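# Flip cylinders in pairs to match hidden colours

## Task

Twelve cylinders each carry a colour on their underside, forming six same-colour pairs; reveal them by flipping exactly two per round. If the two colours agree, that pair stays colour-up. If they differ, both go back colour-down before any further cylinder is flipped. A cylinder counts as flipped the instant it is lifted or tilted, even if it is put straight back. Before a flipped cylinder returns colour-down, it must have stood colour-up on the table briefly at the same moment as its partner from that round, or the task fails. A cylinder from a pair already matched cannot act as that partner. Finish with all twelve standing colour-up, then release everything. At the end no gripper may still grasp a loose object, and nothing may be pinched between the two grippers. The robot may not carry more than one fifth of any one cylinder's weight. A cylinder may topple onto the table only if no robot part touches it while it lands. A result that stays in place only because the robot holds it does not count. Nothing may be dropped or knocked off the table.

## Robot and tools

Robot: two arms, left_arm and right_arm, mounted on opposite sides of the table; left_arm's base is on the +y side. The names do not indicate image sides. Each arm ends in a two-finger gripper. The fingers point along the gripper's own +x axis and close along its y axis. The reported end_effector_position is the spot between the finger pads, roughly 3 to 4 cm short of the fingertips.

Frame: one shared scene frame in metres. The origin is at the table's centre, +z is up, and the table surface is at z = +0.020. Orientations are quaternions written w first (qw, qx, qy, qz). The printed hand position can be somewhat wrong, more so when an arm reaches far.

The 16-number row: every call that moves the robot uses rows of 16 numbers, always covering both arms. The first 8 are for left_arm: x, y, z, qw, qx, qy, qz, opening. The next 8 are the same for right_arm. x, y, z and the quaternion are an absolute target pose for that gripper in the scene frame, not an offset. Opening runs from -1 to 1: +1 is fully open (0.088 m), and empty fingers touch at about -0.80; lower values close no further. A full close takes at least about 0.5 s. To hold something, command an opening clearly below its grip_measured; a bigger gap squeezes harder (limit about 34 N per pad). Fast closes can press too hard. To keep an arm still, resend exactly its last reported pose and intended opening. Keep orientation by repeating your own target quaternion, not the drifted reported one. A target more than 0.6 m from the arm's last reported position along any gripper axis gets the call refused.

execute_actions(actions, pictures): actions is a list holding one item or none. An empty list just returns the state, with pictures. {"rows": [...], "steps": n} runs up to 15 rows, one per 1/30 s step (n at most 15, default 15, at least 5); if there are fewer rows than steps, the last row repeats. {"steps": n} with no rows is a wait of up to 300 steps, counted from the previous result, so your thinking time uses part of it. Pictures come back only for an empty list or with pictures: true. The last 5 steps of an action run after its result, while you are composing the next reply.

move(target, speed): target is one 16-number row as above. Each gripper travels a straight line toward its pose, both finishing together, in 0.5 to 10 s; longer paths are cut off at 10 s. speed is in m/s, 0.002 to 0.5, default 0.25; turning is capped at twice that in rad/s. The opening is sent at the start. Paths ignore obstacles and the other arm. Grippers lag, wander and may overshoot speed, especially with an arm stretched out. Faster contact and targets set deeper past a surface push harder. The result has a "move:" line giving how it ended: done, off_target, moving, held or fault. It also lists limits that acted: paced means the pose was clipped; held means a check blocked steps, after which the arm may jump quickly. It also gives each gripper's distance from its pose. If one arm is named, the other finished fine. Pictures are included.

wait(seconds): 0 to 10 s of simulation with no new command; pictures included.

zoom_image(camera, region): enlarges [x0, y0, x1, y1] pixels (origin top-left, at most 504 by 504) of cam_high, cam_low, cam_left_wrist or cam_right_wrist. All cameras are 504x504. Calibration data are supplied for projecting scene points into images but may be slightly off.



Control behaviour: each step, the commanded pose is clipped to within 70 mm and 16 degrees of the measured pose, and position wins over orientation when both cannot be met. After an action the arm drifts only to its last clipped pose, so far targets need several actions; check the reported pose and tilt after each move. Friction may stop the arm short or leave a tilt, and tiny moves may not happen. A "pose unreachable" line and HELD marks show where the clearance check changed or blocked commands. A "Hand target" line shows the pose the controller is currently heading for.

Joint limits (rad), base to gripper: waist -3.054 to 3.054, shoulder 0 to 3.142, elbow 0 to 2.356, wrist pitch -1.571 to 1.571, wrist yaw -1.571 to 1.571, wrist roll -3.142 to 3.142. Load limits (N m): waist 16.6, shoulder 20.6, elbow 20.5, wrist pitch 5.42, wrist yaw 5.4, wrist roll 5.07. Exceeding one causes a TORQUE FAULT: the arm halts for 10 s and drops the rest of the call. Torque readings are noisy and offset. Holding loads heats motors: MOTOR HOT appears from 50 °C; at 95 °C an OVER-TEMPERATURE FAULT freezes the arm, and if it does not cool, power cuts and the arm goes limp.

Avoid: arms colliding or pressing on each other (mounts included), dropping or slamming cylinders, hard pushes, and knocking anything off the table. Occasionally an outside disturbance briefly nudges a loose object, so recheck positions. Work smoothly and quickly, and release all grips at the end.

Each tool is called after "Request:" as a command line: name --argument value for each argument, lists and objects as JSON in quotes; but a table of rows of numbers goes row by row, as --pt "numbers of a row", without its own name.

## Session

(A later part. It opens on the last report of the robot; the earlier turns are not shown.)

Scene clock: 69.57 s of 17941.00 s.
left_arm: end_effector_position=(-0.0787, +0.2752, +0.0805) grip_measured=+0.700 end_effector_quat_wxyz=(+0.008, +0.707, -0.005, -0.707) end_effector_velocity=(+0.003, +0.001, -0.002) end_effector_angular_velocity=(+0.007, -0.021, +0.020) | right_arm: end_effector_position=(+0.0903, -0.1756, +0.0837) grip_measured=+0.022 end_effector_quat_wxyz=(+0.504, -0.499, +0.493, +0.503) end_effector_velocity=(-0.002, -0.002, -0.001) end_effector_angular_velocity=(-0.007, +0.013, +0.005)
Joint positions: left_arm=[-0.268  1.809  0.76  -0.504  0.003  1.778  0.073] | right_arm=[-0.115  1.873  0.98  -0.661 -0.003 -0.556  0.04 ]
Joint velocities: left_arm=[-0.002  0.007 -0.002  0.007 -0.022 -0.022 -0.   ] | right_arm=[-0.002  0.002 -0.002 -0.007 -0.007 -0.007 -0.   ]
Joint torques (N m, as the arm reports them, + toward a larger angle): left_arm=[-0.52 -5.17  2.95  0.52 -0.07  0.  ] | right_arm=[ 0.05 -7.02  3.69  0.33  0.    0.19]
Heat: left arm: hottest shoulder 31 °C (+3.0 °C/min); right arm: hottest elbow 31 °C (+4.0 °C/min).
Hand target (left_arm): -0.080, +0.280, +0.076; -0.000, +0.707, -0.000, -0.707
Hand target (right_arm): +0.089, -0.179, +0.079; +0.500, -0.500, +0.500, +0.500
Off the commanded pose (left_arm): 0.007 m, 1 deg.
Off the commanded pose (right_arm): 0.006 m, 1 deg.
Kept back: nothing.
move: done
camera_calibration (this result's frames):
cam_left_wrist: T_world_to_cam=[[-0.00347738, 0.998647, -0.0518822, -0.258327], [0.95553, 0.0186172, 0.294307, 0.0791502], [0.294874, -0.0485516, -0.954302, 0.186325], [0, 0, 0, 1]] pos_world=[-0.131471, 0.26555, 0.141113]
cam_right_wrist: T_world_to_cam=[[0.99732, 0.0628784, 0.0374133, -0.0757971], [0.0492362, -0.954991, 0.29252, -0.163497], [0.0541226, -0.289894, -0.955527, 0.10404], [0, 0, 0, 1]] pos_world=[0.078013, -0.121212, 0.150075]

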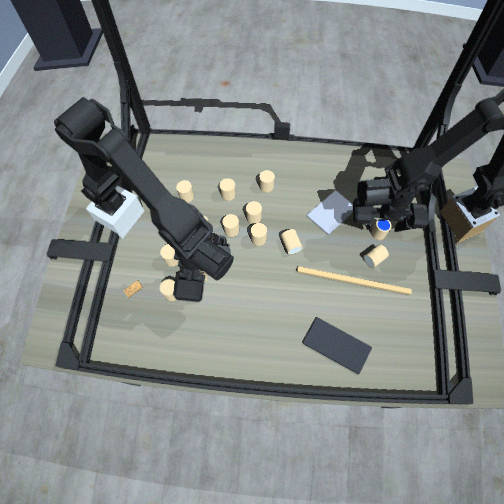

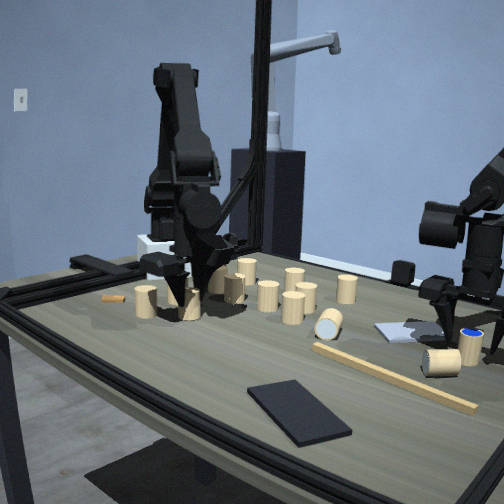

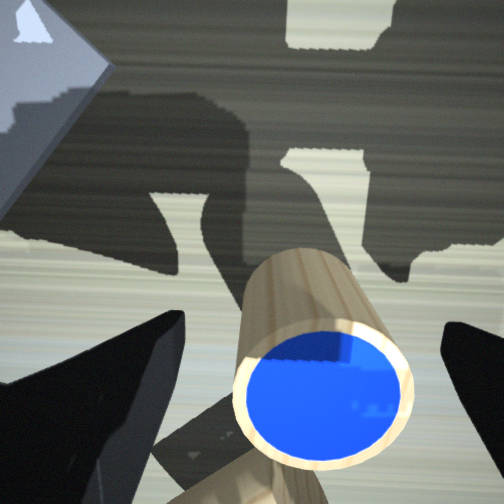

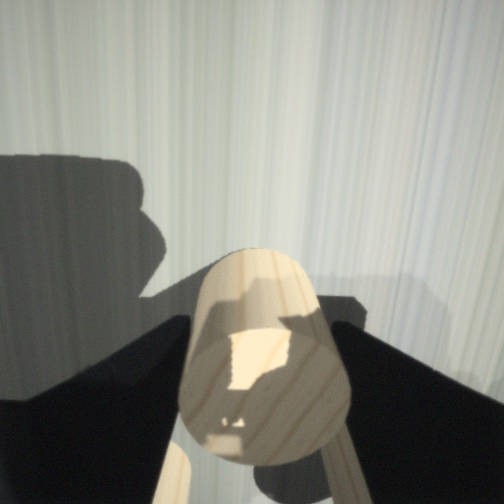

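Request:
execute_actions --actions '[{"rows":[[-0.08,0.28,0.076,0,-0.707,0,0.707,-0.4,0.089,-0.178,0.074,0.5,-0.5,0.5,0.5,-0.4]],"steps":12}]'

Request:
execute_actions --actions '[{"rows":[[-0.08,0.28,0.076,0,-0.707,0,0.707,-0.4,0.089,-0.178,0.074,0.5,-0.5,0.5,0.5,0.8]],"steps":12}]'

Request:
move --target '[-0.08,0.28,0.16,0,-0.707,0,0.707,-0.4,0.089,-0.178,0.15,0.5,-0.5,0.5,0.5,0.8]'

Request:
move --target '[-0.003,0.015,0.307,0.5,0.5,-0.5,-0.5,-0.4,0.0,-0.12,0.3,0.707,0,0,0.707,0.8]' --speed 0.4

Request:
move --target '[-0.003,0.015,0.307,0.5,0.5,-0.5,-0.5,-0.4,0.0,-0.044,0.3,0.707,0,0,0.707,0.8]' --speed 0.12

Request:
execute_actions --actions '[{"rows":[[-0.003,0.015,0.307,0.5,0.5,-0.5,-0.5,-0.4,0.0,-0.044,0.3,0.707,0,0,0.707,-0.4]]}]'

Request:
execute_actions --actions '[{"rows":[[-0.003,0.015,0.307,0.5,0.5,-0.5,-0.5,0.8,0.0,-0.044,0.3,0.707,0,0,0.707,-0.4]],"steps":10}]'

Request:
move --target '[-0.003,0.12,0.307,0.5,0.5,-0.5,-0.5,0.8,0.0,-0.07,0.3,0.707,0,0,0.707,-0.4]'

Request:
move --target '[-0.003,0.15,0.307,0.5,0.5,-0.5,-0.5,0.8,0.048,-0.088,0.165,0.5,-0.5,0.5,0.5,-0.4]' --speed 0.4

Request:
move --target '[-0.003,0.15,0.307,0.5,0.5,-0.5,-0.5,0.8,0.048,-0.088,0.075,0.5,-0.5,0.5,0.5,-0.4]' --speed 0.07

Request:
execute_actions --actions '[{"rows":[[-0.003,0.15,0.307,0.5,0.5,-0.5,-0.5,0.8,0.048,-0.088,0.075,0.5,-0.5,0.5,0.5,0.7]],"steps":12}]'

Request:
move --target '[-0.003,0.15,0.307,0.5,0.5,-0.5,-0.5,0.8,0.048,-0.088,0.14,0.5,-0.5,0.5,0.5,0.7]'

Request:
move --target '[-0.003,0.15,0.307,0.5,0.5,-0.5,-0.5,0.8,0.138,-0.243,0.14,0.5,-0.5,0.5,0.5,0.7]'

Scene clock: 70.60 s of 17941.00 s.
left_arm: end_effector_position=(-0.0786, +0.2748, +0.0803) grip_measured=+0.016 end_effector_quat_wxyz=(+0.008, +0.708, -0.006, -0.707) end_effector_velocity=(+0.003, -0.001, +0.001) end_effector_angular_velocity=(-0.007, -0.024, -0.009) | right_arm: end_effector_position=(+0.0908, -0.1750, +0.0827) grip_measured=+0.022 end_effector_quat_wxyz=(+0.505, -0.499, +0.492, +0.503) end_effector_velocity=(+0.005, +0.005, +0.000) end_effector_angular_velocity=(+0.027, -0.026, +0.005)
Joint positions: left_arm=[-0.268  1.81   0.76  -0.502  0.003  1.778  0.04 ] | right_arm=[-0.115  1.876  0.979 -0.655 -0.001 -0.555  0.04 ]
Joint velocities: left_arm=[-0.002 -0.007 -0.002  0.007 -0.022  0.007 -0.   ] | right_arm=[-0.002 -0.002 -0.002  0.037  0.007 -0.007  0.   ]
Joint torques (N m, as the arm reports them, + toward a larger angle): left_arm=[-0.22 -5.57  2.9   0.4  -0.05 -0.01] | right_arm=[ 0.04 -5.79  3.4   0.82 -0.04  0.16]
Heat: left arm: hottest shoulder 31 °C (+3.0 °C/min); right arm: hottest elbow 31 °C (+4.0 °C/min).
Steps of this call (steps 1 to 24: nothing new was sent; steps 25 to 31: the first 7 steps of this action). Readings (end_effector_position):
25: left_arm (-0.0786, +0.2750, +0.0802) | right_arm (+0.0905, -0.1755, +0.0831)
26: left_arm (-0.0786, +0.2750, +0.0802) | right_arm (+0.0905, -0.1755, +0.0828)
28: left_arm (-0.0786, +0.2750, +0.0802) | right_arm (+0.0905, -0.1756, +0.0827)
31: the state above

Scene clock: 71.00 s of 17941.00 s.
left_arm: end_effector_position=(-0.0786, +0.2748, +0.0803) grip_measured=+0.016 end_effector_quat_wxyz=(+0.008, +0.708, -0.006, -0.707) end_effector_velocity=(-0.002, +0.002, +0.000) end_effector_angular_velocity=(+0.006, +0.009, +0.019) | right_arm: end_effector_position=(+0.0912, -0.1743, +0.0792) grip_measured=+0.422 end_effector_quat_wxyz=(+0.506, -0.499, +0.492, +0.503) end_effector_velocity=(-0.011, -0.012, -0.019) end_effector_angular_velocity=(-0.057, +0.061, +0.020)
Joint positions: left_arm=[-0.268  1.81   0.76  -0.502  0.003  1.778  0.04 ] | right_arm=[-0.115  1.887  0.977 -0.641 -0.002 -0.555  0.06 ]
Joint velocities: left_arm=[-0.002 -0.002 -0.002 -0.007  0.007 -0.022  0.   ] | right_arm=[-0.002  0.051 -0.022 -0.007 -0.022 -0.022  0.174]
Joint torques (N m, as the arm reports them, + toward a larger angle): left_arm=[-0.16 -5.22  3.02  0.4  -0.06  0.05] | right_arm=[ 0.05 -7.55  3.75  0.1  -0.03  0.15]
Heat: left arm: hottest shoulder 31 °C (+3.0 °C/min); right arm: hottest elbow 31 °C (+4.0 °C/min).
Off your previous action's commanded pose (left_arm): 0.007 m, 1 deg at its last step (step 5 of this call).
Off your previous action's commanded pose (right_arm): 0.009 m, 1 deg at its last step (step 5 of this call).
Steps of this call (steps 1 to 5: the last 5 steps of your previous action; steps 6 to 12: the first 7 steps of this action). Readings (end_effector_position):
6: left_arm (-0.0786, +0.2748, +0.0803) | right_arm (+0.0909, -0.1749, +0.0826)
7: left_arm (-0.0786, +0.2748, +0.0803) | right_arm (+0.0909, -0.1749, +0.0826)
9: left_arm (-0.0786, +0.2748, +0.0803) | right_arm (+0.0918, -0.1734, +0.0819)
12: the state above

Scene clock: 72.50 s of 17941.00 s.
left_arm: end_effector_position=(-0.0806, +0.2839, +0.1550) grip_measured=+0.015 end_effector_quat_wxyz=(-0.005, +0.705, +0.007, -0.709) end_effector_velocity=(-0.002, +0.002, +0.002) end_effector_angular_velocity=(+0.010, +0.010, +0.005) | right_arm: end_effector_position=(+0.0881, -0.1794, +0.1449) grip_measured=+0.800 end_effector_quat_wxyz=(+0.494, -0.502, +0.504, +0.500) end_effector_velocity=(-0.000, -0.003, +0.001) end_effector_angular_velocity=(-0.011, +0.015, -0.000)
Joint positions: left_arm=[-0.268  1.613  0.899 -0.875  0.003  1.778  0.04 ] | right_arm=[-0.115  1.759  1.115 -0.941 -0.002 -0.555  0.078]
Joint velocities: left_arm=[-0.002 -0.002  0.007 -0.022  0.007 -0.007 -0.   ] | right_arm=[-0.007  0.002  0.007 -0.022 -0.007 -0.007 -0.   ]
Joint torques (N m, as the arm reports them, + toward a larger angle): left_arm=[-0.41 -7.56  5.99  0.15 -0.03  0.02] | right_arm=[ 0.05 -9.59  6.63 -0.11 -0.04  0.14]
Heat: left arm: hottest shoulder 31 °C (+3.0 °C/min); right arm: hottest elbow 31 °C (+4.0 °C/min).
Hand target (left_arm): -0.080, +0.280, +0.160; -0.000, +0.707, -0.000, -0.707
Hand target (right_arm): +0.089, -0.177, +0.150; +0.500, -0.500, +0.500, +0.500
Off your previous action's commanded pose (left_arm): 0.007 m, 1 deg at its last step (step 5 of this call).
Off your previous action's commanded pose (right_arm): 0.006 m, 1 deg at its last step (step 5 of this call).
Off the commanded pose (left_arm): 0.006 m, 1 deg.
Off the commanded pose (right_arm): 0.005 m, 1 deg.
Kept back: nothing.
move: done
camera_calibration (this result's frames):
cam_left_wrist: T_world_to_cam=[[-0.00334533, 0.999872, -0.0156184, -0.269181], [0.957683, 0.00769849, 0.287722, 0.0632073], [0.287805, -0.0139949, -0.957587, 0.248483], [0, 0, 0, 1]] pos_world=[-0.132948, 0.272138, 0.215553]
cam_right_wrist: T_world_to_cam=[[0.997843, 0.0625127, 0.0200205, -0.0732266], [0.0529459, -0.946799, 0.31744, -0.187425], [0.0387995, -0.315696, -0.948067, 0.157204], [0, 0, 0, 1]] pos_world=[0.0768926, -0.123247, 0.210002]

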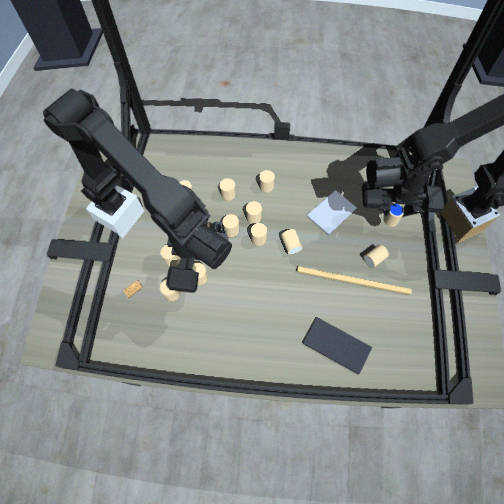

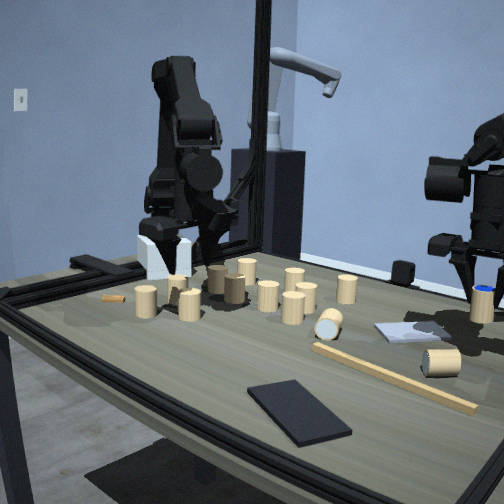

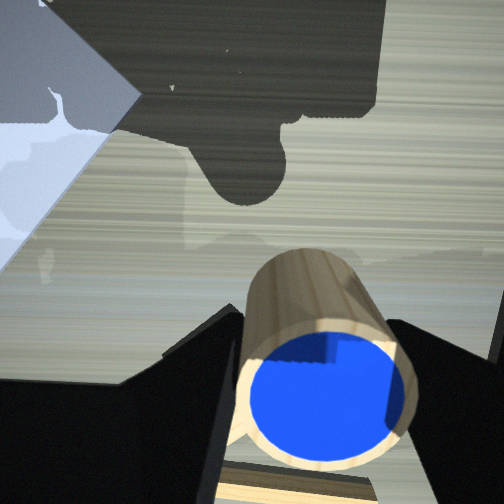

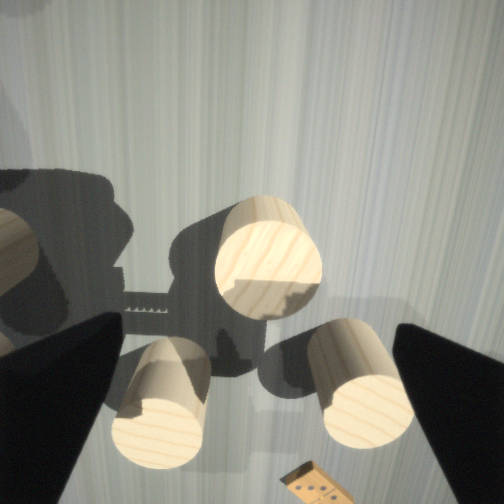

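Scene clock: 75.17 s of 17941.00 s.
left_arm: end_effector_position=(-0.0035, +0.0206, +0.3091) grip_measured=+0.015 end_effector_quat_wxyz=(+0.495, +0.502, -0.502, -0.501) end_effector_velocity=(+0.005, -0.001, -0.001) end_effector_angular_velocity=(-0.002, -0.008, +0.024) | right_arm: end_effector_position=(+0.0018, -0.1182, +0.3049) grip_measured=+0.800 end_effector_quat_wxyz=(+0.711, -0.002, -0.011, +0.703) end_effector_velocity=(-0.000, -0.001, -0.006) end_effector_angular_velocity=(-0.011, +0.012, -0.005)
Joint positions: left_arm=[-0.131  1.952  1.03   0.917  0.353  1.582  0.04 ] | right_arm=[ 0.045  1.088  0.285  0.816 -0.38  -0.013  0.078]
Joint velocities: left_arm=[ 0.002  0.007  0.002  0.007 -0.022  0.007 -0.   ] | right_arm=[ 0.002  0.007 -0.012  0.007  0.007  0.007 -0.   ]
Joint torques (N m, as the arm reports them, + toward a larger angle): left_arm=[ 0.07 -8.66  6.94  1.92  0.12 -0.11] | right_arm=[ 0.29 -2.97  5.25  1.51  0.04  0.19]
Heat: left arm: hottest shoulder 31 °C (+2.0 °C/min); right arm: hottest elbow 31 °C (+3.0 °C/min).
Hand target (left_arm): -0.003, +0.017, +0.308; +0.496, +0.500, -0.503, -0.501
Hand target (right_arm): +0.001, -0.119, +0.299; +0.711, -0.003, -0.003, +0.703
Off the commanded pose (left_arm): 0.006 m, 1 deg.
Off the commanded pose (right_arm): 0.006 m, 1 deg.
Kept back: nothing.
move: done
camera_calibration (this result's frames):
cam_left_wrist: T_world_to_cam=[[0.00901113, -0.0274309, -0.999583, 0.322089], [0.957441, 0.28863, 0.000710541, 0.0299949], [0.28849, -0.957048, 0.0288643, 0.0847148], [0, 0, 0, 1]] pos_world=[-0.0560601, 0.0812538, 0.319488]
cam_right_wrist: T_world_to_cam=[[0.996225, -0.0415148, 0.0762436, -0.0235727], [0.0606307, -0.295845, -0.95331, 0.28874], [0.0621328, 0.954333, -0.292211, 0.281642], [0, 0, 0, 1]] pos_world=[-0.0115221, -0.184336, 0.359355]

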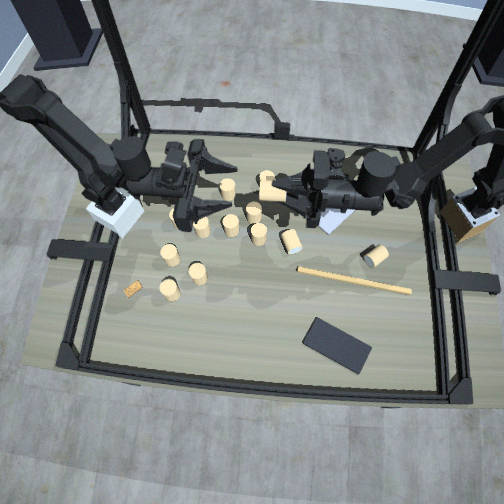

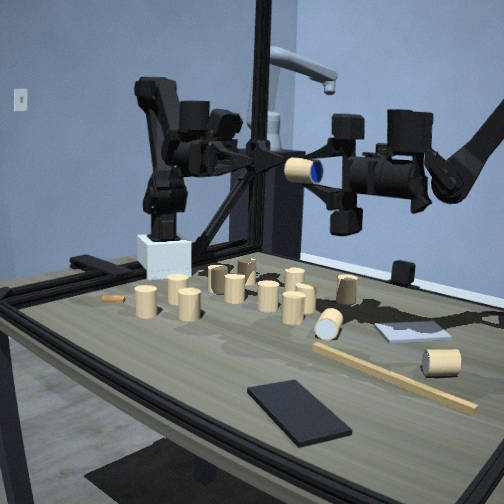

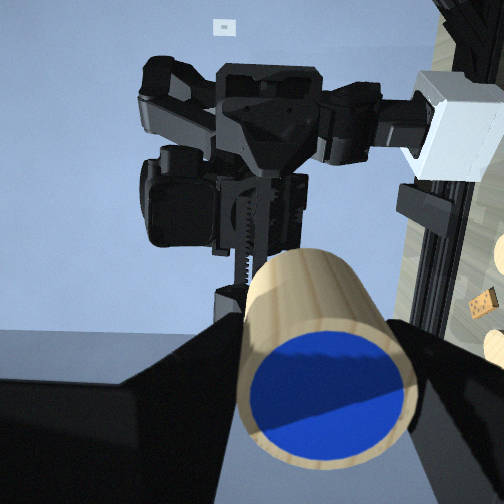

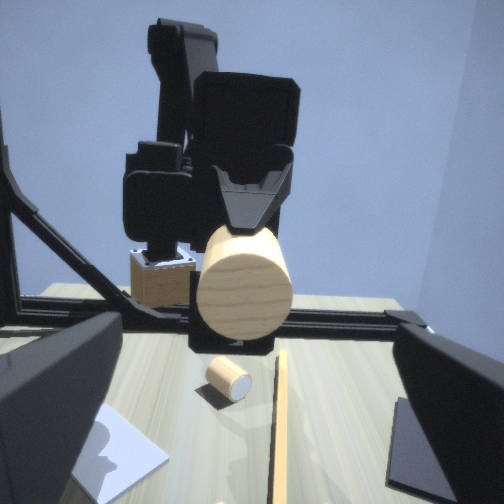

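Scene clock: 76.30 s of 17941.00 s.
left_arm: end_effector_position=(-0.0031, +0.0185, +0.3078) grip_measured=+0.015 end_effector_quat_wxyz=(+0.499, +0.501, -0.500, -0.500) end_effector_velocity=(-0.000, +0.001, +0.004) end_effector_angular_velocity=(-0.011, +0.003, +0.005) | right_arm: end_effector_position=(-0.0001, -0.0471, +0.2989) grip_measured=+0.800 end_effector_quat_wxyz=(+0.707, -0.003, -0.001, +0.707) end_effector_velocity=(-0.002, +0.002, -0.001) end_effector_angular_velocity=(-0.007, -0.005, +0.010)
Joint positions: left_arm=[-0.134  1.963  1.035  0.924  0.345  1.574  0.04 ] | right_arm=[ 0.157  1.447  0.492  0.952 -0.279 -0.007  0.078]
Joint velocities: left_arm=[-0.002 -0.007 -0.002  0.007 -0.007 -0.007  0.   ] | right_arm=[ 0.002  0.007  0.007 -0.007 -0.007 -0.007 -0.   ]
Joint torques (N m, as the arm reports them, + toward a larger angle): left_arm=[-0.6  -8.73  6.6   1.86 -0.06 -0.17] | right_arm=[ 0.33 -5.04  7.35  1.53  0.04  0.2 ]
Heat: left arm: hottest shoulder 31 °C (+2.0 °C/min); right arm: hottest elbow 31 °C (+3.0 °C/min).
Hand target (left_arm): -0.003, +0.015, +0.307; +0.500, +0.500, -0.500, -0.500
Hand target (right_arm): -0.000, -0.044, +0.300; +0.707, -0.001, -0.000, +0.707
Off the commanded pose (left_arm): 0.004 m, 0 deg.
Off the commanded pose (right_arm): 0.003 m, 0 deg.
Kept back: nothing.
move: done
camera_calibration (this result's frames):
cam_left_wrist: T_world_to_cam=[[0.00261152, -0.0302356, -0.999539, 0.320764], [0.955857, 0.293763, -0.00638882, 0.0322363], [0.293821, -0.9554, 0.0296681, 0.0824141], [0, 0, 0, 1]] pos_world=[-0.055866, 0.0789671, 0.318378]
cam_right_wrist: T_world_to_cam=[[0.997476, -0.0297646, 0.0644618, -0.0142385], [0.0521106, -0.309764, -0.949384, 0.302278], [0.048226, 0.950347, -0.307432, 0.216559], [0, 0, 0, 1]] pos_world=[-0.0119931, -0.112595, 0.354473]

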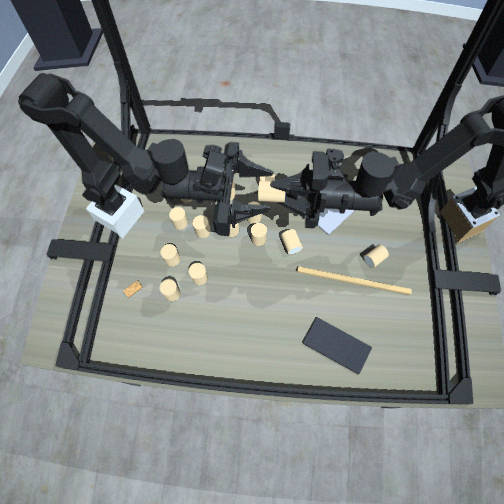

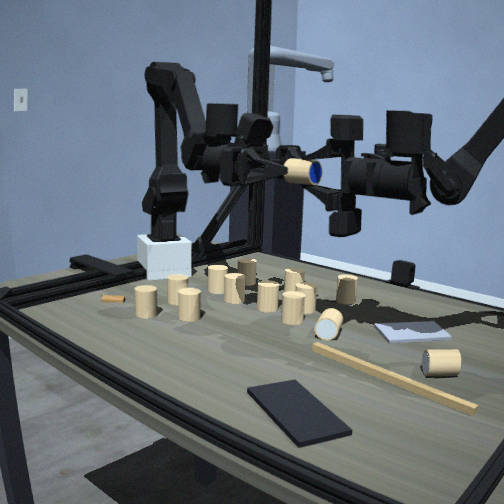

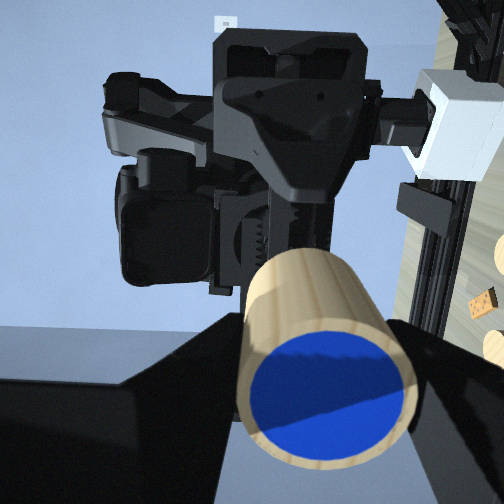

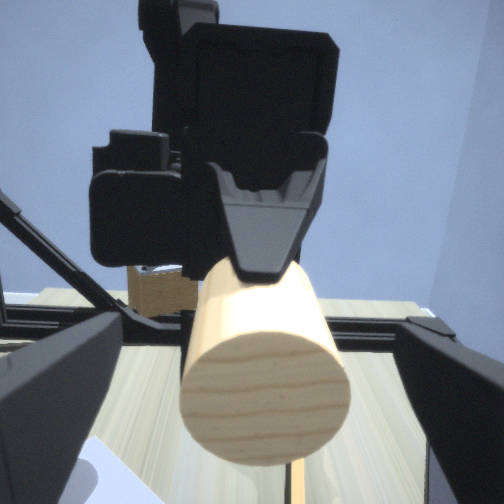

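Scene clock: 76.63 s of 17941.00 s.
left_arm: end_effector_position=(-0.0032, +0.0185, +0.3076) grip_measured=+0.015 end_effector_quat_wxyz=(+0.499, +0.501, -0.500, -0.501) end_effector_velocity=(+0.002, +0.002, -0.003) end_effector_angular_velocity=(+0.012, +0.011, +0.010) | right_arm: end_effector_position=(-0.0001, -0.0466, +0.2991) grip_measured=+0.022 end_effector_quat_wxyz=(+0.707, -0.003, -0.001, +0.707) end_effector_velocity=(-0.000, -0.001, -0.005) end_effector_angular_velocity=(-0.021, -0.016, +0.005)
Joint positions: left_arm=[-0.134  1.963  1.035  0.924  0.345  1.574  0.04 ] | right_arm=[ 0.157  1.448  0.493  0.952 -0.279 -0.005  0.04 ]
Joint velocities: left_arm=[ 0.002 -0.002 -0.007 -0.007 -0.007 -0.007 -0.   ] | right_arm=[-0.002 -0.002 -0.002 -0.022 -0.007 -0.022 -0.   ]
Joint torques (N m, as the arm reports them, + toward a larger angle): left_arm=[-0.22 -8.65  7.01  1.88 -0.12 -0.17] | right_arm=[ 0.28 -5.06  7.44  1.52  0.04  0.19]
Heat: left arm: hottest shoulder 31 °C (+2.0 °C/min); right arm: hottest elbow 31 °C (+3.0 °C/min).
Steps of this call (steps 1 to 10: the first 10 steps of this action). Readings (end_effector_position):
1: left_arm (-0.0031, +0.0185, +0.3078) | right_arm (-0.0002, -0.0470, +0.2989)
2: left_arm (-0.0031, +0.0185, +0.3078) | right_arm (-0.0002, -0.0469, +0.2989)
4: left_arm (-0.0031, +0.0185, +0.3076) | right_arm (-0.0001, -0.0467, +0.2991)
8: left_arm (-0.0032, +0.0185, +0.3076) | right_arm (-0.0001, -0.0466, +0.2991)
10: the state above

Scene clock: 76.97 s of 17941.00 s.
left_arm: end_effector_position=(-0.0032, +0.0183, +0.3082) grip_measured=+0.192 end_effector_quat_wxyz=(+0.499, +0.501, -0.500, -0.500) end_effector_velocity=(-0.002, -0.002, +0.012) end_effector_angular_velocity=(-0.030, -0.003, -0.010) | right_arm: end_effector_position=(-0.0000, -0.0466, +0.2989) grip_measured=+0.022 end_effector_quat_wxyz=(+0.707, -0.003, -0.001, +0.707) end_effector_velocity=(+0.000, +0.001, -0.007) end_effector_angular_velocity=(-0.021, -0.001, +0.005)
Joint positions: left_arm=[-0.134  1.963  1.036  0.926  0.345  1.574  0.048] | right_arm=[ 0.157  1.449  0.493  0.953 -0.279 -0.005  0.04 ]
Joint velocities: left_arm=[-0.002 -0.007  0.017  0.007  0.007 -0.007  0.161] | right_arm=[-0.002  0.012 -0.002 -0.007 -0.007 -0.007 -0.   ]
Joint torques (N m, as the arm reports them, + toward a larger angle): left_arm=[ 0.05 -8.52  7.15  1.82 -0.05 -0.11] | right_arm=[ 0.26 -5.29  7.46  1.5   0.04  0.19]
Heat: left arm: hottest shoulder 31 °C (+2.0 °C/min); right arm: hottest elbow 31 °C (+3.0 °C/min).
Off your previous action's commanded pose (left_arm): 0.004 m, 0 deg at its last step (step 5 of this call).
Off your previous action's commanded pose (right_arm): 0.003 m, 0 deg at its last step (step 5 of this call).
Steps of this call (steps 1 to 5: the last 5 steps of your previous action; steps 6 to 10: the first 5 steps of this action). Readings (end_effector_position):
6: left_arm (-0.0032, +0.0185, +0.3076) | right_arm (-0.0001, -0.0466, +0.2991)
7: left_arm (-0.0032, +0.0185, +0.3076) | right_arm (-0.0001, -0.0466, +0.2991)
9: left_arm (-0.0032, +0.0185, +0.3077) | right_arm (-0.0001, -0.0466, +0.2992)
10: the state above

Scene clock: 78.60 s of 17941.00 s.
left_arm: end_effector_position=(-0.0019, +0.1164, +0.3072) grip_measured=+0.800 end_effector_quat_wxyz=(+0.499, +0.501, -0.500, -0.499) end_effector_velocity=(-0.002, +0.004, +0.002) end_effector_angular_velocity=(-0.007, +0.004, -0.005) | right_arm: end_effector_position=(+0.0000, -0.0674, +0.3008) grip_measured=+0.023 end_effector_quat_wxyz=(+0.707, -0.002, -0.003, +0.707) end_effector_velocity=(+0.004, -0.001, -0.002) end_effector_angular_velocity=(-0.007, -0.005, -0.015)
Joint positions: left_arm=[-0.018  1.68   0.648  1.032  0.461  1.574  0.078] | right_arm=[ 0.131  1.356  0.427  0.931 -0.305 -0.005  0.04 ]
Joint velocities: left_arm=[ 0.002 -0.017 -0.017  0.007  0.007 -0.007 -0.   ] | right_arm=[-0.007 -0.002 -0.002 -0.007  0.007 -0.007 -0.   ]
Joint torques (N m, as the arm reports them, + toward a larger angle): left_arm=[ 0.28 -8.62  4.05  1.74  0.13 -0.1 ] | right_arm=[-0.33 -6.75  5.03  1.25 -0.13  0.19]
Heat: left arm: hottest shoulder 32 °C (+3.0 °C/min); right arm: hottest elbow 31 °C (+3.0 °C/min).
Hand target (left_arm): -0.003, +0.120, +0.307; +0.500, +0.501, -0.500, -0.500
Hand target (right_arm): -0.000, -0.070, +0.300; +0.707, +0.000, -0.000, +0.707
Off your previous action's commanded pose (left_arm): 0.004 m, 0 deg at its last step (step 5 of this call).
Off your previous action's commanded pose (right_arm): 0.003 m, 0 deg at its last step (step 5 of this call).
Off the commanded pose (left_arm): 0.004 m, 0 deg.
Off the commanded pose (right_arm): 0.003 m, 0 deg.
Kept back: nothing.
move: done
camera_calibration (this result's frames):
cam_left_wrist: T_world_to_cam=[[0.00310456, -0.0327678, -0.999458, 0.323454], [0.955635, 0.294476, -0.00668613, 0.0023792], [0.294536, -0.955097, 0.0322283, 0.174799], [0, 0, 0, 1]] pos_world=[-0.0547625, 0.176848, 0.317661]
cam_right_wrist: T_world_to_cam=[[0.997502, -0.0296672, 0.0641062, -0.0149804], [0.0520131, -0.305575, -0.950746, 0.298504], [0.0477953, 0.951706, -0.303269, 0.235281], [0, 0, 0, 1]] pos_world=[-0.0118284, -0.133147, 0.356116]

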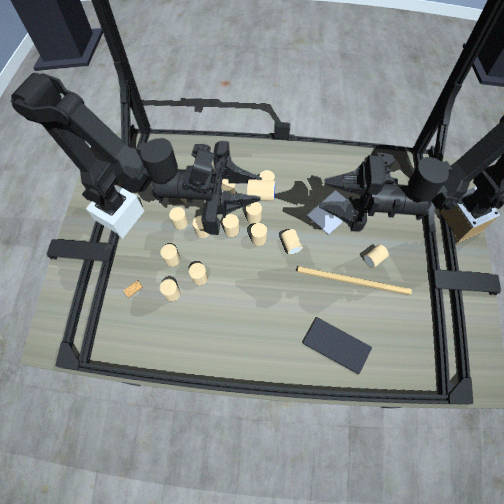

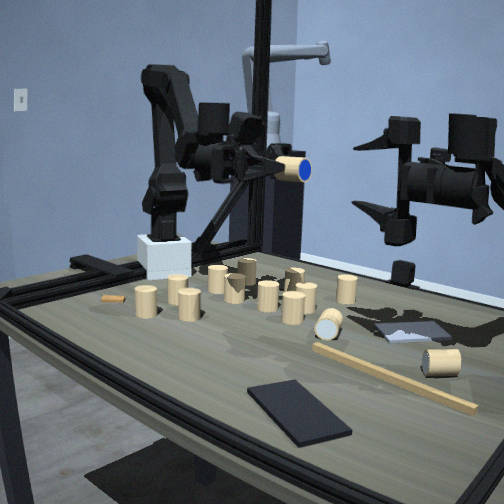

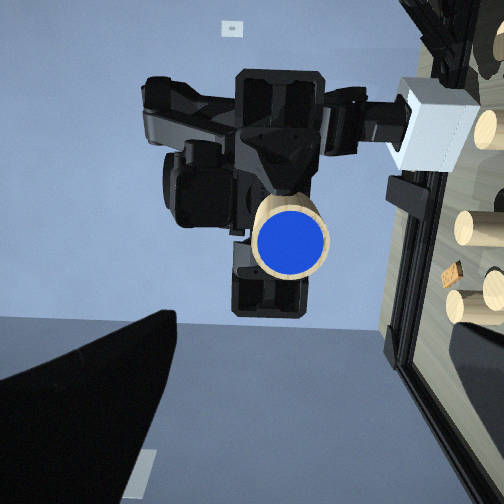

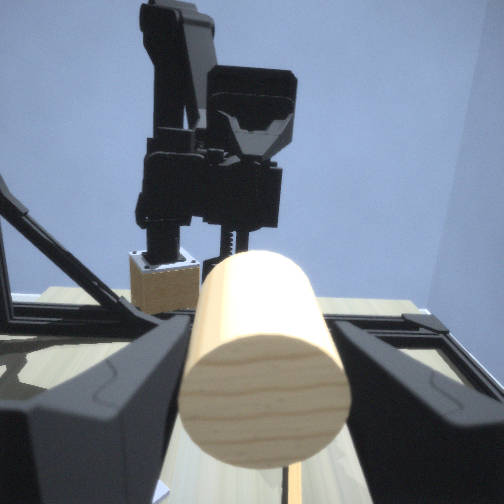

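Scene clock: 81.10 s of 17941.00 s.
left_arm: end_effector_position=(-0.0022, +0.1468, +0.3078) grip_measured=+0.800 end_effector_quat_wxyz=(+0.499, +0.501, -0.501, -0.499) end_effector_velocity=(-0.000, +0.001, -0.001) end_effector_angular_velocity=(+0.006, +0.011, -0.005) | right_arm: end_effector_position=(+0.0477, -0.0907, +0.1678) grip_measured=+0.022 end_effector_quat_wxyz=(+0.499, -0.497, +0.498, +0.505) end_effector_velocity=(-0.003, -0.002, -0.000) end_effector_angular_velocity=(-0.028, +0.017, +0.010)
Joint positions: left_arm=[0.033 1.583 0.544 1.041 0.512 1.574 0.078] | right_arm=[ 0.108  1.944  1.452 -1.073 -0.009 -0.333  0.04 ]
Joint velocities: left_arm=[ 0.002 -0.002 -0.002 -0.007  0.007 -0.007 -0.   ] | right_arm=[ 0.002  0.017  0.022 -0.037 -0.007 -0.007 -0.   ]
Joint torques (N m, as the arm reports them, + toward a larger angle): left_arm=[ 0.36 -7.64  3.77  1.77  0.14 -0.11] | right_arm=[ 0.28 -8.58  7.12 -0.1   0.02 -0.12]
Heat: left arm: hottest shoulder 32 °C (+3.0 °C/min); right arm: hottest elbow 31 °C (+2.0 °C/min).
Hand target (left_arm): -0.003, +0.150, +0.307; +0.500, +0.500, -0.500, -0.500
Hand target (right_arm): +0.048, -0.089, +0.166; +0.496, -0.501, +0.499, +0.504
Off the commanded pose (left_arm): 0.003 m, 0 deg.
Off the commanded pose (right_arm): 0.004 m, 1 deg.
Kept back: nothing.
move: done
camera_calibration (this result's frames):
cam_left_wrist: T_world_to_cam=[[0.00379102, -0.034113, -0.999411, 0.325227], [0.955976, 0.293374, -0.0063875, -0.00622089], [0.293419, -0.955389, 0.0337235, 0.203477], [0, 0, 0, 1]] pos_world=[-0.0549898, 0.207319, 0.318134]
cam_right_wrist: T_world_to_cam=[[0.997739, 0.0627871, 0.0239799, -0.0395643], [0.05281, -0.953061, 0.298138, -0.105895], [0.0415735, -0.296197, -0.954222, 0.211193], [0, 0, 0, 1]] pos_world=[0.0362871, -0.0358851, 0.234045]

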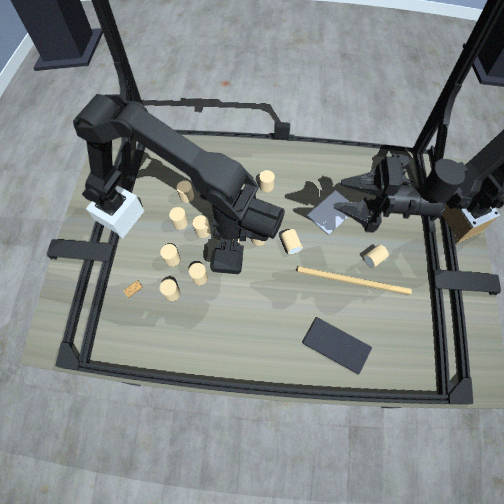

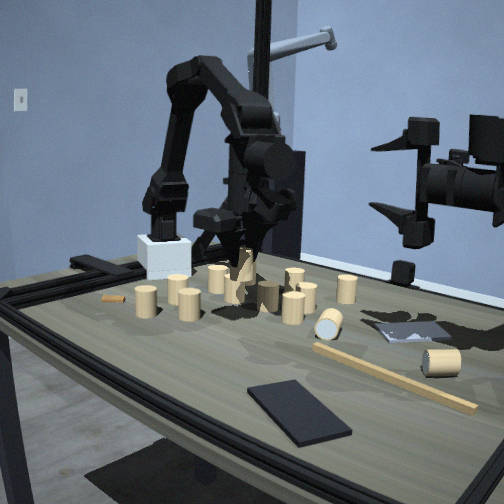

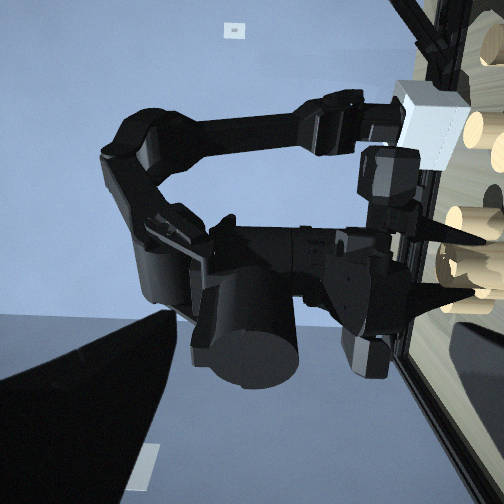

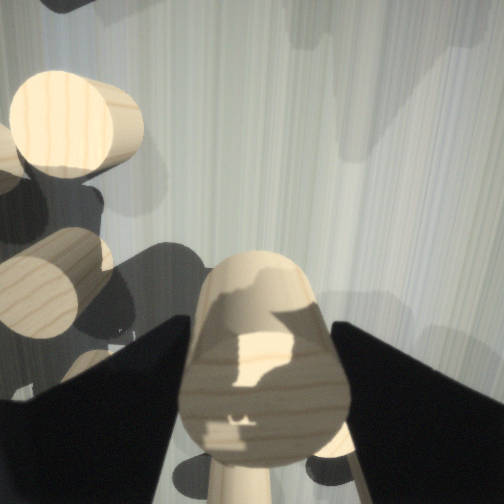

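Scene clock: 82.73 s of 17941.00 s.
left_arm: end_effector_position=(-0.0022, +0.1469, +0.3080) grip_measured=+0.800 end_effector_quat_wxyz=(+0.499, +0.500, -0.501, -0.499) end_effector_velocity=(+0.000, -0.001, +0.001) end_effector_angular_velocity=(-0.006, -0.011, +0.005) | right_arm: end_effector_position=(+0.0494, -0.0858, +0.0845) grip_measured=+0.023 end_effector_quat_wxyz=(+0.505, -0.497, +0.494, +0.504) end_effector_velocity=(-0.000, +0.001, -0.001) end_effector_angular_velocity=(+0.009, +0.020, +0.000)
Joint positions: left_arm=[0.033 1.583 0.543 1.041 0.512 1.574 0.078] | right_arm=[ 0.11   2.076  1.287 -0.764 -0.002 -0.329  0.04 ]
Joint velocities: left_arm=[-0.002  0.002  0.002  0.007 -0.007  0.007 -0.   ] | right_arm=[-0.007  0.002 -0.002  0.007 -0.022 -0.007  0.   ]
Joint torques (N m, as the arm reports them, + toward a larger angle): left_arm=[ 0.03 -7.83  4.14  1.73  0.14 -0.13] | right_arm=[ 0.28 -8.17  3.71  0.7  -0.01  0.16]
Heat: left arm: hottest shoulder 32 °C (+3.0 °C/min); right arm: hottest elbow 31 °C (+2.0 °C/min).
Hand target (left_arm): -0.003, +0.150, +0.307; +0.500, +0.500, -0.500, -0.500
Hand target (right_arm): +0.048, -0.089, +0.075; +0.500, -0.500, +0.500, +0.500
Off the commanded pose (left_arm): 0.003 m, 0 deg.
Off the commanded pose (right_arm): 0.010 m, 1 deg.
Kept back: nothing.
move: off_target (right_arm)
camera_calibration (this result's frames):
cam_left_wrist: T_world_to_cam=[[0.00416454, -0.0347778, -0.999386, 0.325474], [0.955979, 0.29337, -0.00622535, -0.00624779], [0.293406, -0.955366, 0.0344686, 0.203337], [0, 0, 0, 1]] pos_world=[-0.0550431, 0.207414, 0.318227]
cam_right_wrist: T_world_to_cam=[[0.997557, 0.060524, 0.0348969, -0.0406998], [0.0478613, -0.955908, 0.28974, -0.0757558], [0.0508944, -0.287362, -0.956469, 0.133493], [0, 0, 0, 1]] pos_world=[0.0374321, -0.0315913, 0.151052]

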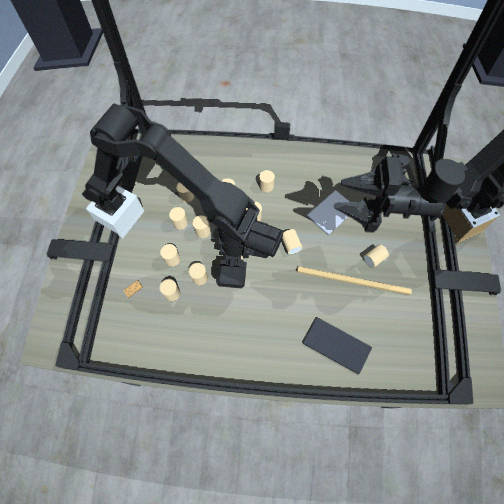

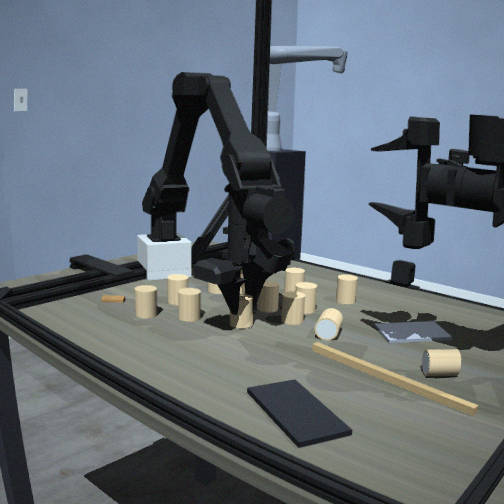

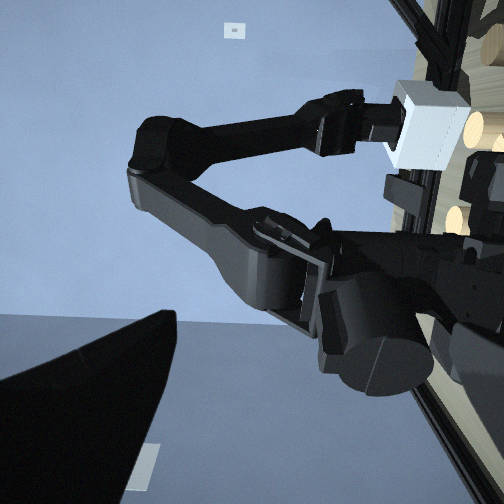

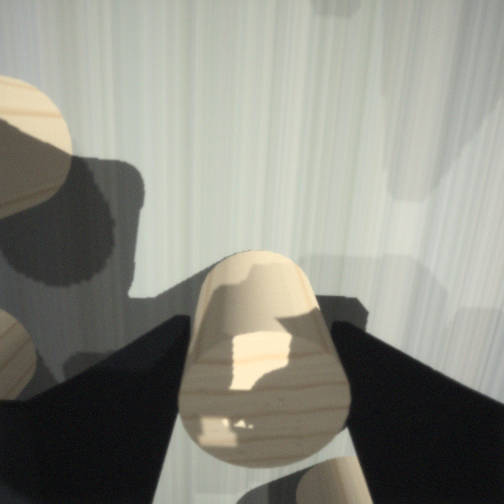

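Scene clock: 82.97 s of 17941.00 s.
left_arm: end_effector_position=(-0.0021, +0.1470, +0.3080) grip_measured=+0.800 end_effector_quat_wxyz=(+0.499, +0.501, -0.501, -0.499) end_effector_velocity=(-0.001, +0.001, -0.003) end_effector_angular_velocity=(+0.011, +0.013, +0.005) | right_arm: end_effector_position=(+0.0498, -0.0846, +0.0817) grip_measured=+0.426 end_effector_quat_wxyz=(+0.506, -0.497, +0.493, +0.505) end_effector_velocity=(-0.003, -0.013, -0.022) end_effector_angular_velocity=(-0.079, +0.034, +0.000)
Joint positions: left_arm=[0.033 1.583 0.543 1.041 0.512 1.574 0.078] | right_arm=[ 0.11   2.084  1.287 -0.754 -0.003 -0.329  0.06 ]
Joint velocities: left_arm=[-0.002 -0.002 -0.007 -0.007 -0.007 -0.007 -0.   ] | right_arm=[-0.007  0.061 -0.002 -0.022 -0.007 -0.007  0.175]
Joint torques (N m, as the arm reports them, + toward a larger angle): left_arm=[ 0.33 -7.62  4.02  1.76  0.09 -0.1 ] | right_arm=[ 0.24 -9.29  4.25  0.13  0.    0.17]
Heat: left arm: hottest shoulder 32 °C (+3.0 °C/min); right arm: hottest elbow 31 °C (+2.0 °C/min).
Steps of this call (steps 1 to 7: the first 7 steps of this action). Readings (end_effector_position):
1: left_arm (-0.0022, +0.1469, +0.3080) | right_arm (+0.0494, -0.0857, +0.0845)
2: left_arm (-0.0022, +0.1469, +0.3080) | right_arm (+0.0495, -0.0857, +0.0845)
4: left_arm (-0.0021, +0.1470, +0.3080) | right_arm (+0.0499, -0.0842, +0.0840)
7: the state above

Scene clock: 84.33 s of 17941.00 s.
left_arm: end_effector_position=(-0.0021, +0.1470, +0.3078) grip_measured=+0.800 end_effector_quat_wxyz=(+0.499, +0.501, -0.501, -0.499) end_effector_velocity=(+0.000, -0.000, -0.003) end_effector_angular_velocity=(+0.011, +0.013, +0.005) | right_arm: end_effector_position=(+0.0479, -0.0900, +0.1343) grip_measured=+0.700 end_effector_quat_wxyz=(+0.495, -0.502, +0.504, +0.499) end_effector_velocity=(-0.000, -0.001, +0.004) end_effector_angular_velocity=(-0.005, +0.009, +0.005)
Joint positions: left_arm=[0.033 1.583 0.543 1.041 0.512 1.574 0.078] | right_arm=[ 0.11   2.001  1.395 -0.978 -0.003 -0.329  0.073]
Joint velocities: left_arm=[-0.002  0.002 -0.002 -0.007 -0.007 -0.007  0.   ] | right_arm=[-0.002 -0.002  0.012 -0.022 -0.007 -0.007  0.   ]
Joint torques (N m, as the arm reports them, + toward a larger angle): left_arm=[ 0.27 -7.65  4.18  1.76  0.16 -0.14] | right_arm=[  0.25 -11.61   6.65  -0.13  -0.01   0.17]
Heat: left arm: hottest shoulder 32 °C (+2.0 °C/min); right arm: hottest elbow 31 °C (+2.0 °C/min).
Hand target (left_arm): -0.003, +0.150, +0.307; +0.500, +0.500, -0.500, -0.500
Hand target (right_arm): +0.048, -0.087, +0.140; +0.500, -0.500, +0.500, +0.500
Off your previous action's commanded pose (left_arm): 0.003 m, 0 deg at its last step (step 5 of this call).
Off your previous action's commanded pose (right_arm): 0.007 m, 1 deg at its last step (step 5 of this call).
Off the commanded pose (left_arm): 0.003 m, 0 deg.
Off the commanded pose (right_arm): 0.006 m, 1 deg.
Kept back: nothing.
move: done
camera_calibration (this result's frames):
cam_left_wrist: T_world_to_cam=[[0.00399092, -0.0344439, -0.999399, 0.325289], [0.955866, 0.293736, -0.00630643, -0.00641752], [0.293777, -0.955266, 0.034096, 0.203515], [0, 0, 0, 1]] pos_world=[-0.0549519, 0.2075, 0.318114]
cam_right_wrist: T_world_to_cam=[[0.997864, 0.0614, 0.0223065, -0.0389703], [0.0511304, -0.946606, 0.318314, -0.0972681], [0.04066, -0.316493, -0.947723, 0.17677], [0, 0, 0, 1]] pos_world=[0.0366729, -0.0337352, 0.19936]

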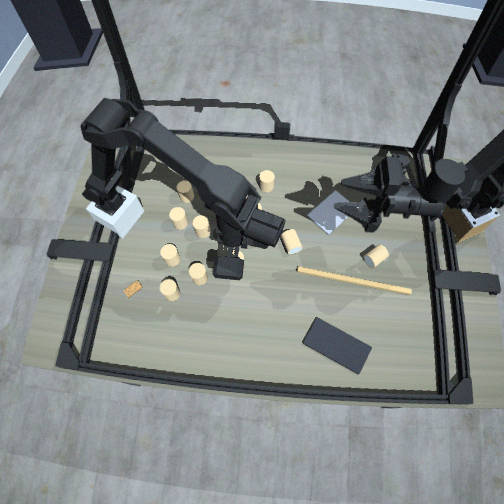

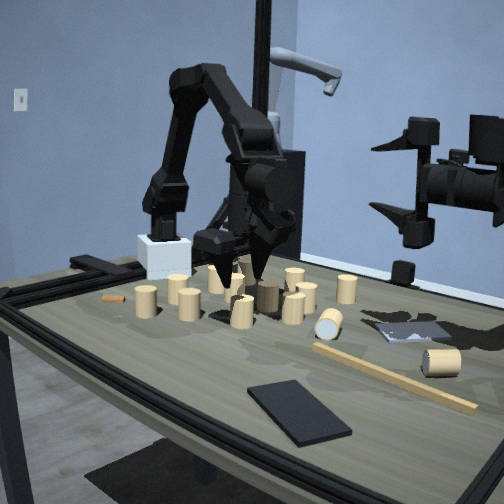

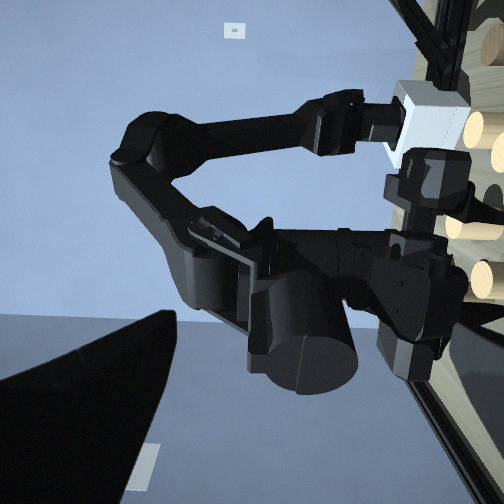

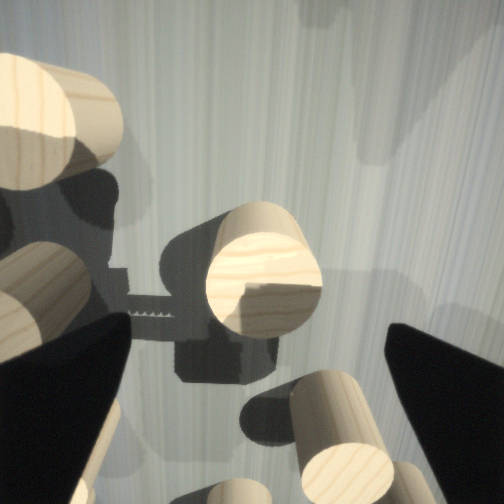

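Scene clock: 85.63 s of 17941.00 s.
left_arm: end_effector_position=(-0.0021, +0.1470, +0.3078) grip_measured=+0.800 end_effector_quat_wxyz=(+0.499, +0.501, -0.501, -0.499) end_effector_velocity=(-0.002, -0.000, -0.001) end_effector_angular_velocity=(+0.006, +0.026, -0.000) | right_arm: end_effector_position=(+0.1382, -0.2406, +0.1402) grip_measured=+0.700 end_effector_quat_wxyz=(+0.499, -0.499, +0.503, +0.500) end_effector_velocity=(-0.002, -0.000, +0.001) end_effector_angular_velocity=(+0.014, +0.017, +0.015)
Joint positions: left_arm=[0.033 1.583 0.543 1.041 0.512 1.574 0.078] | right_arm=[-0.383  1.702  1.027 -0.901 -0.001 -0.816  0.073]
Joint velocities: left_arm=[-0.007 -0.002 -0.002 -0.007 -0.007 -0.022  0.   ] | right_arm=[-0.007 -0.007 -0.002 -0.007 -0.022 -0.022  0.   ]
Joint torques (N m, as the arm reports them, + toward a larger angle): left_arm=[ 0.25 -7.47  4.1   1.74  0.15 -0.13] | right_arm=[-0.34 -9.01  4.09  0.26 -0.18 -0.2 ]
Heat: left arm: hottest shoulder 32 °C (+2.0 °C/min); right arm: hottest elbow 31 °C (+2.0 °C/min).
Hand target (left_arm): -0.003, +0.150, +0.307; +0.500, +0.500, -0.500, -0.500
Hand target (right_arm): +0.137, -0.242, +0.140; +0.499, -0.498, +0.501, +0.501
Off the commanded pose (left_arm): 0.003 m, 0 deg.
Off the commanded pose (right_arm): 0.002 m, 0 deg.
Kept back: nothing.
move: done
camera_calibration (this result's frames):
cam_left_wrist: T_world_to_cam=[[0.00399092, -0.0344439, -0.999399, 0.325289], [0.955866, 0.293736, -0.00630643, -0.00641752], [0.293777, -0.955266, 0.034096, 0.203515], [0, 0, 0, 1]] pos_world=[-0.0549519, 0.2075, 0.318114]
cam_right_wrist: T_world_to_cam=[[0.998167, 0.0550698, 0.0250934, -0.121861], [0.0446403, -0.949978, 0.309109, -0.24499], [0.0408608, -0.307423, -0.950695, 0.133505], [0, 0, 0, 1]] pos_world=[0.127119, -0.184982, 0.205709]

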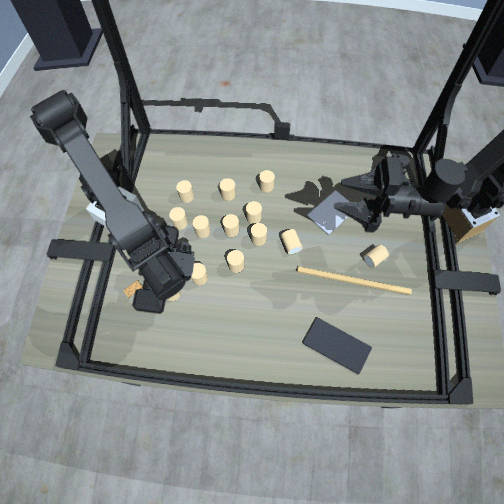

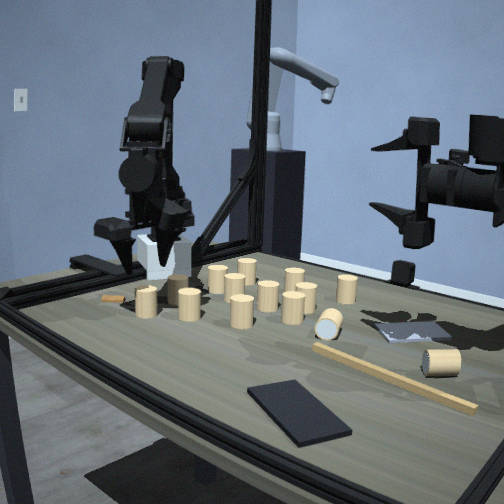

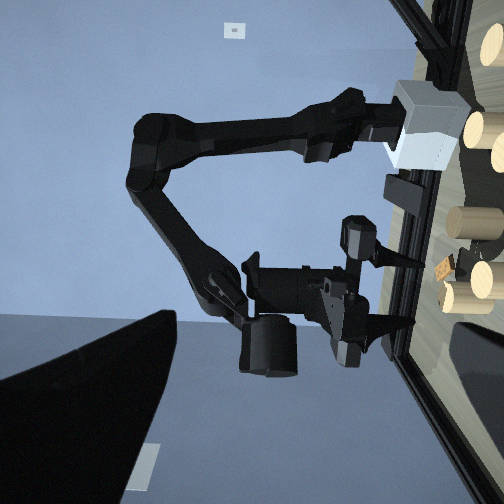

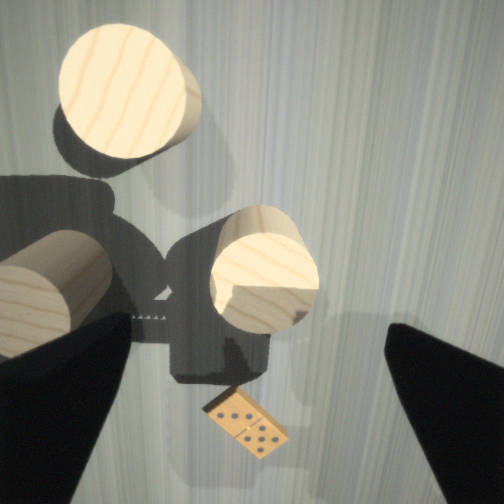

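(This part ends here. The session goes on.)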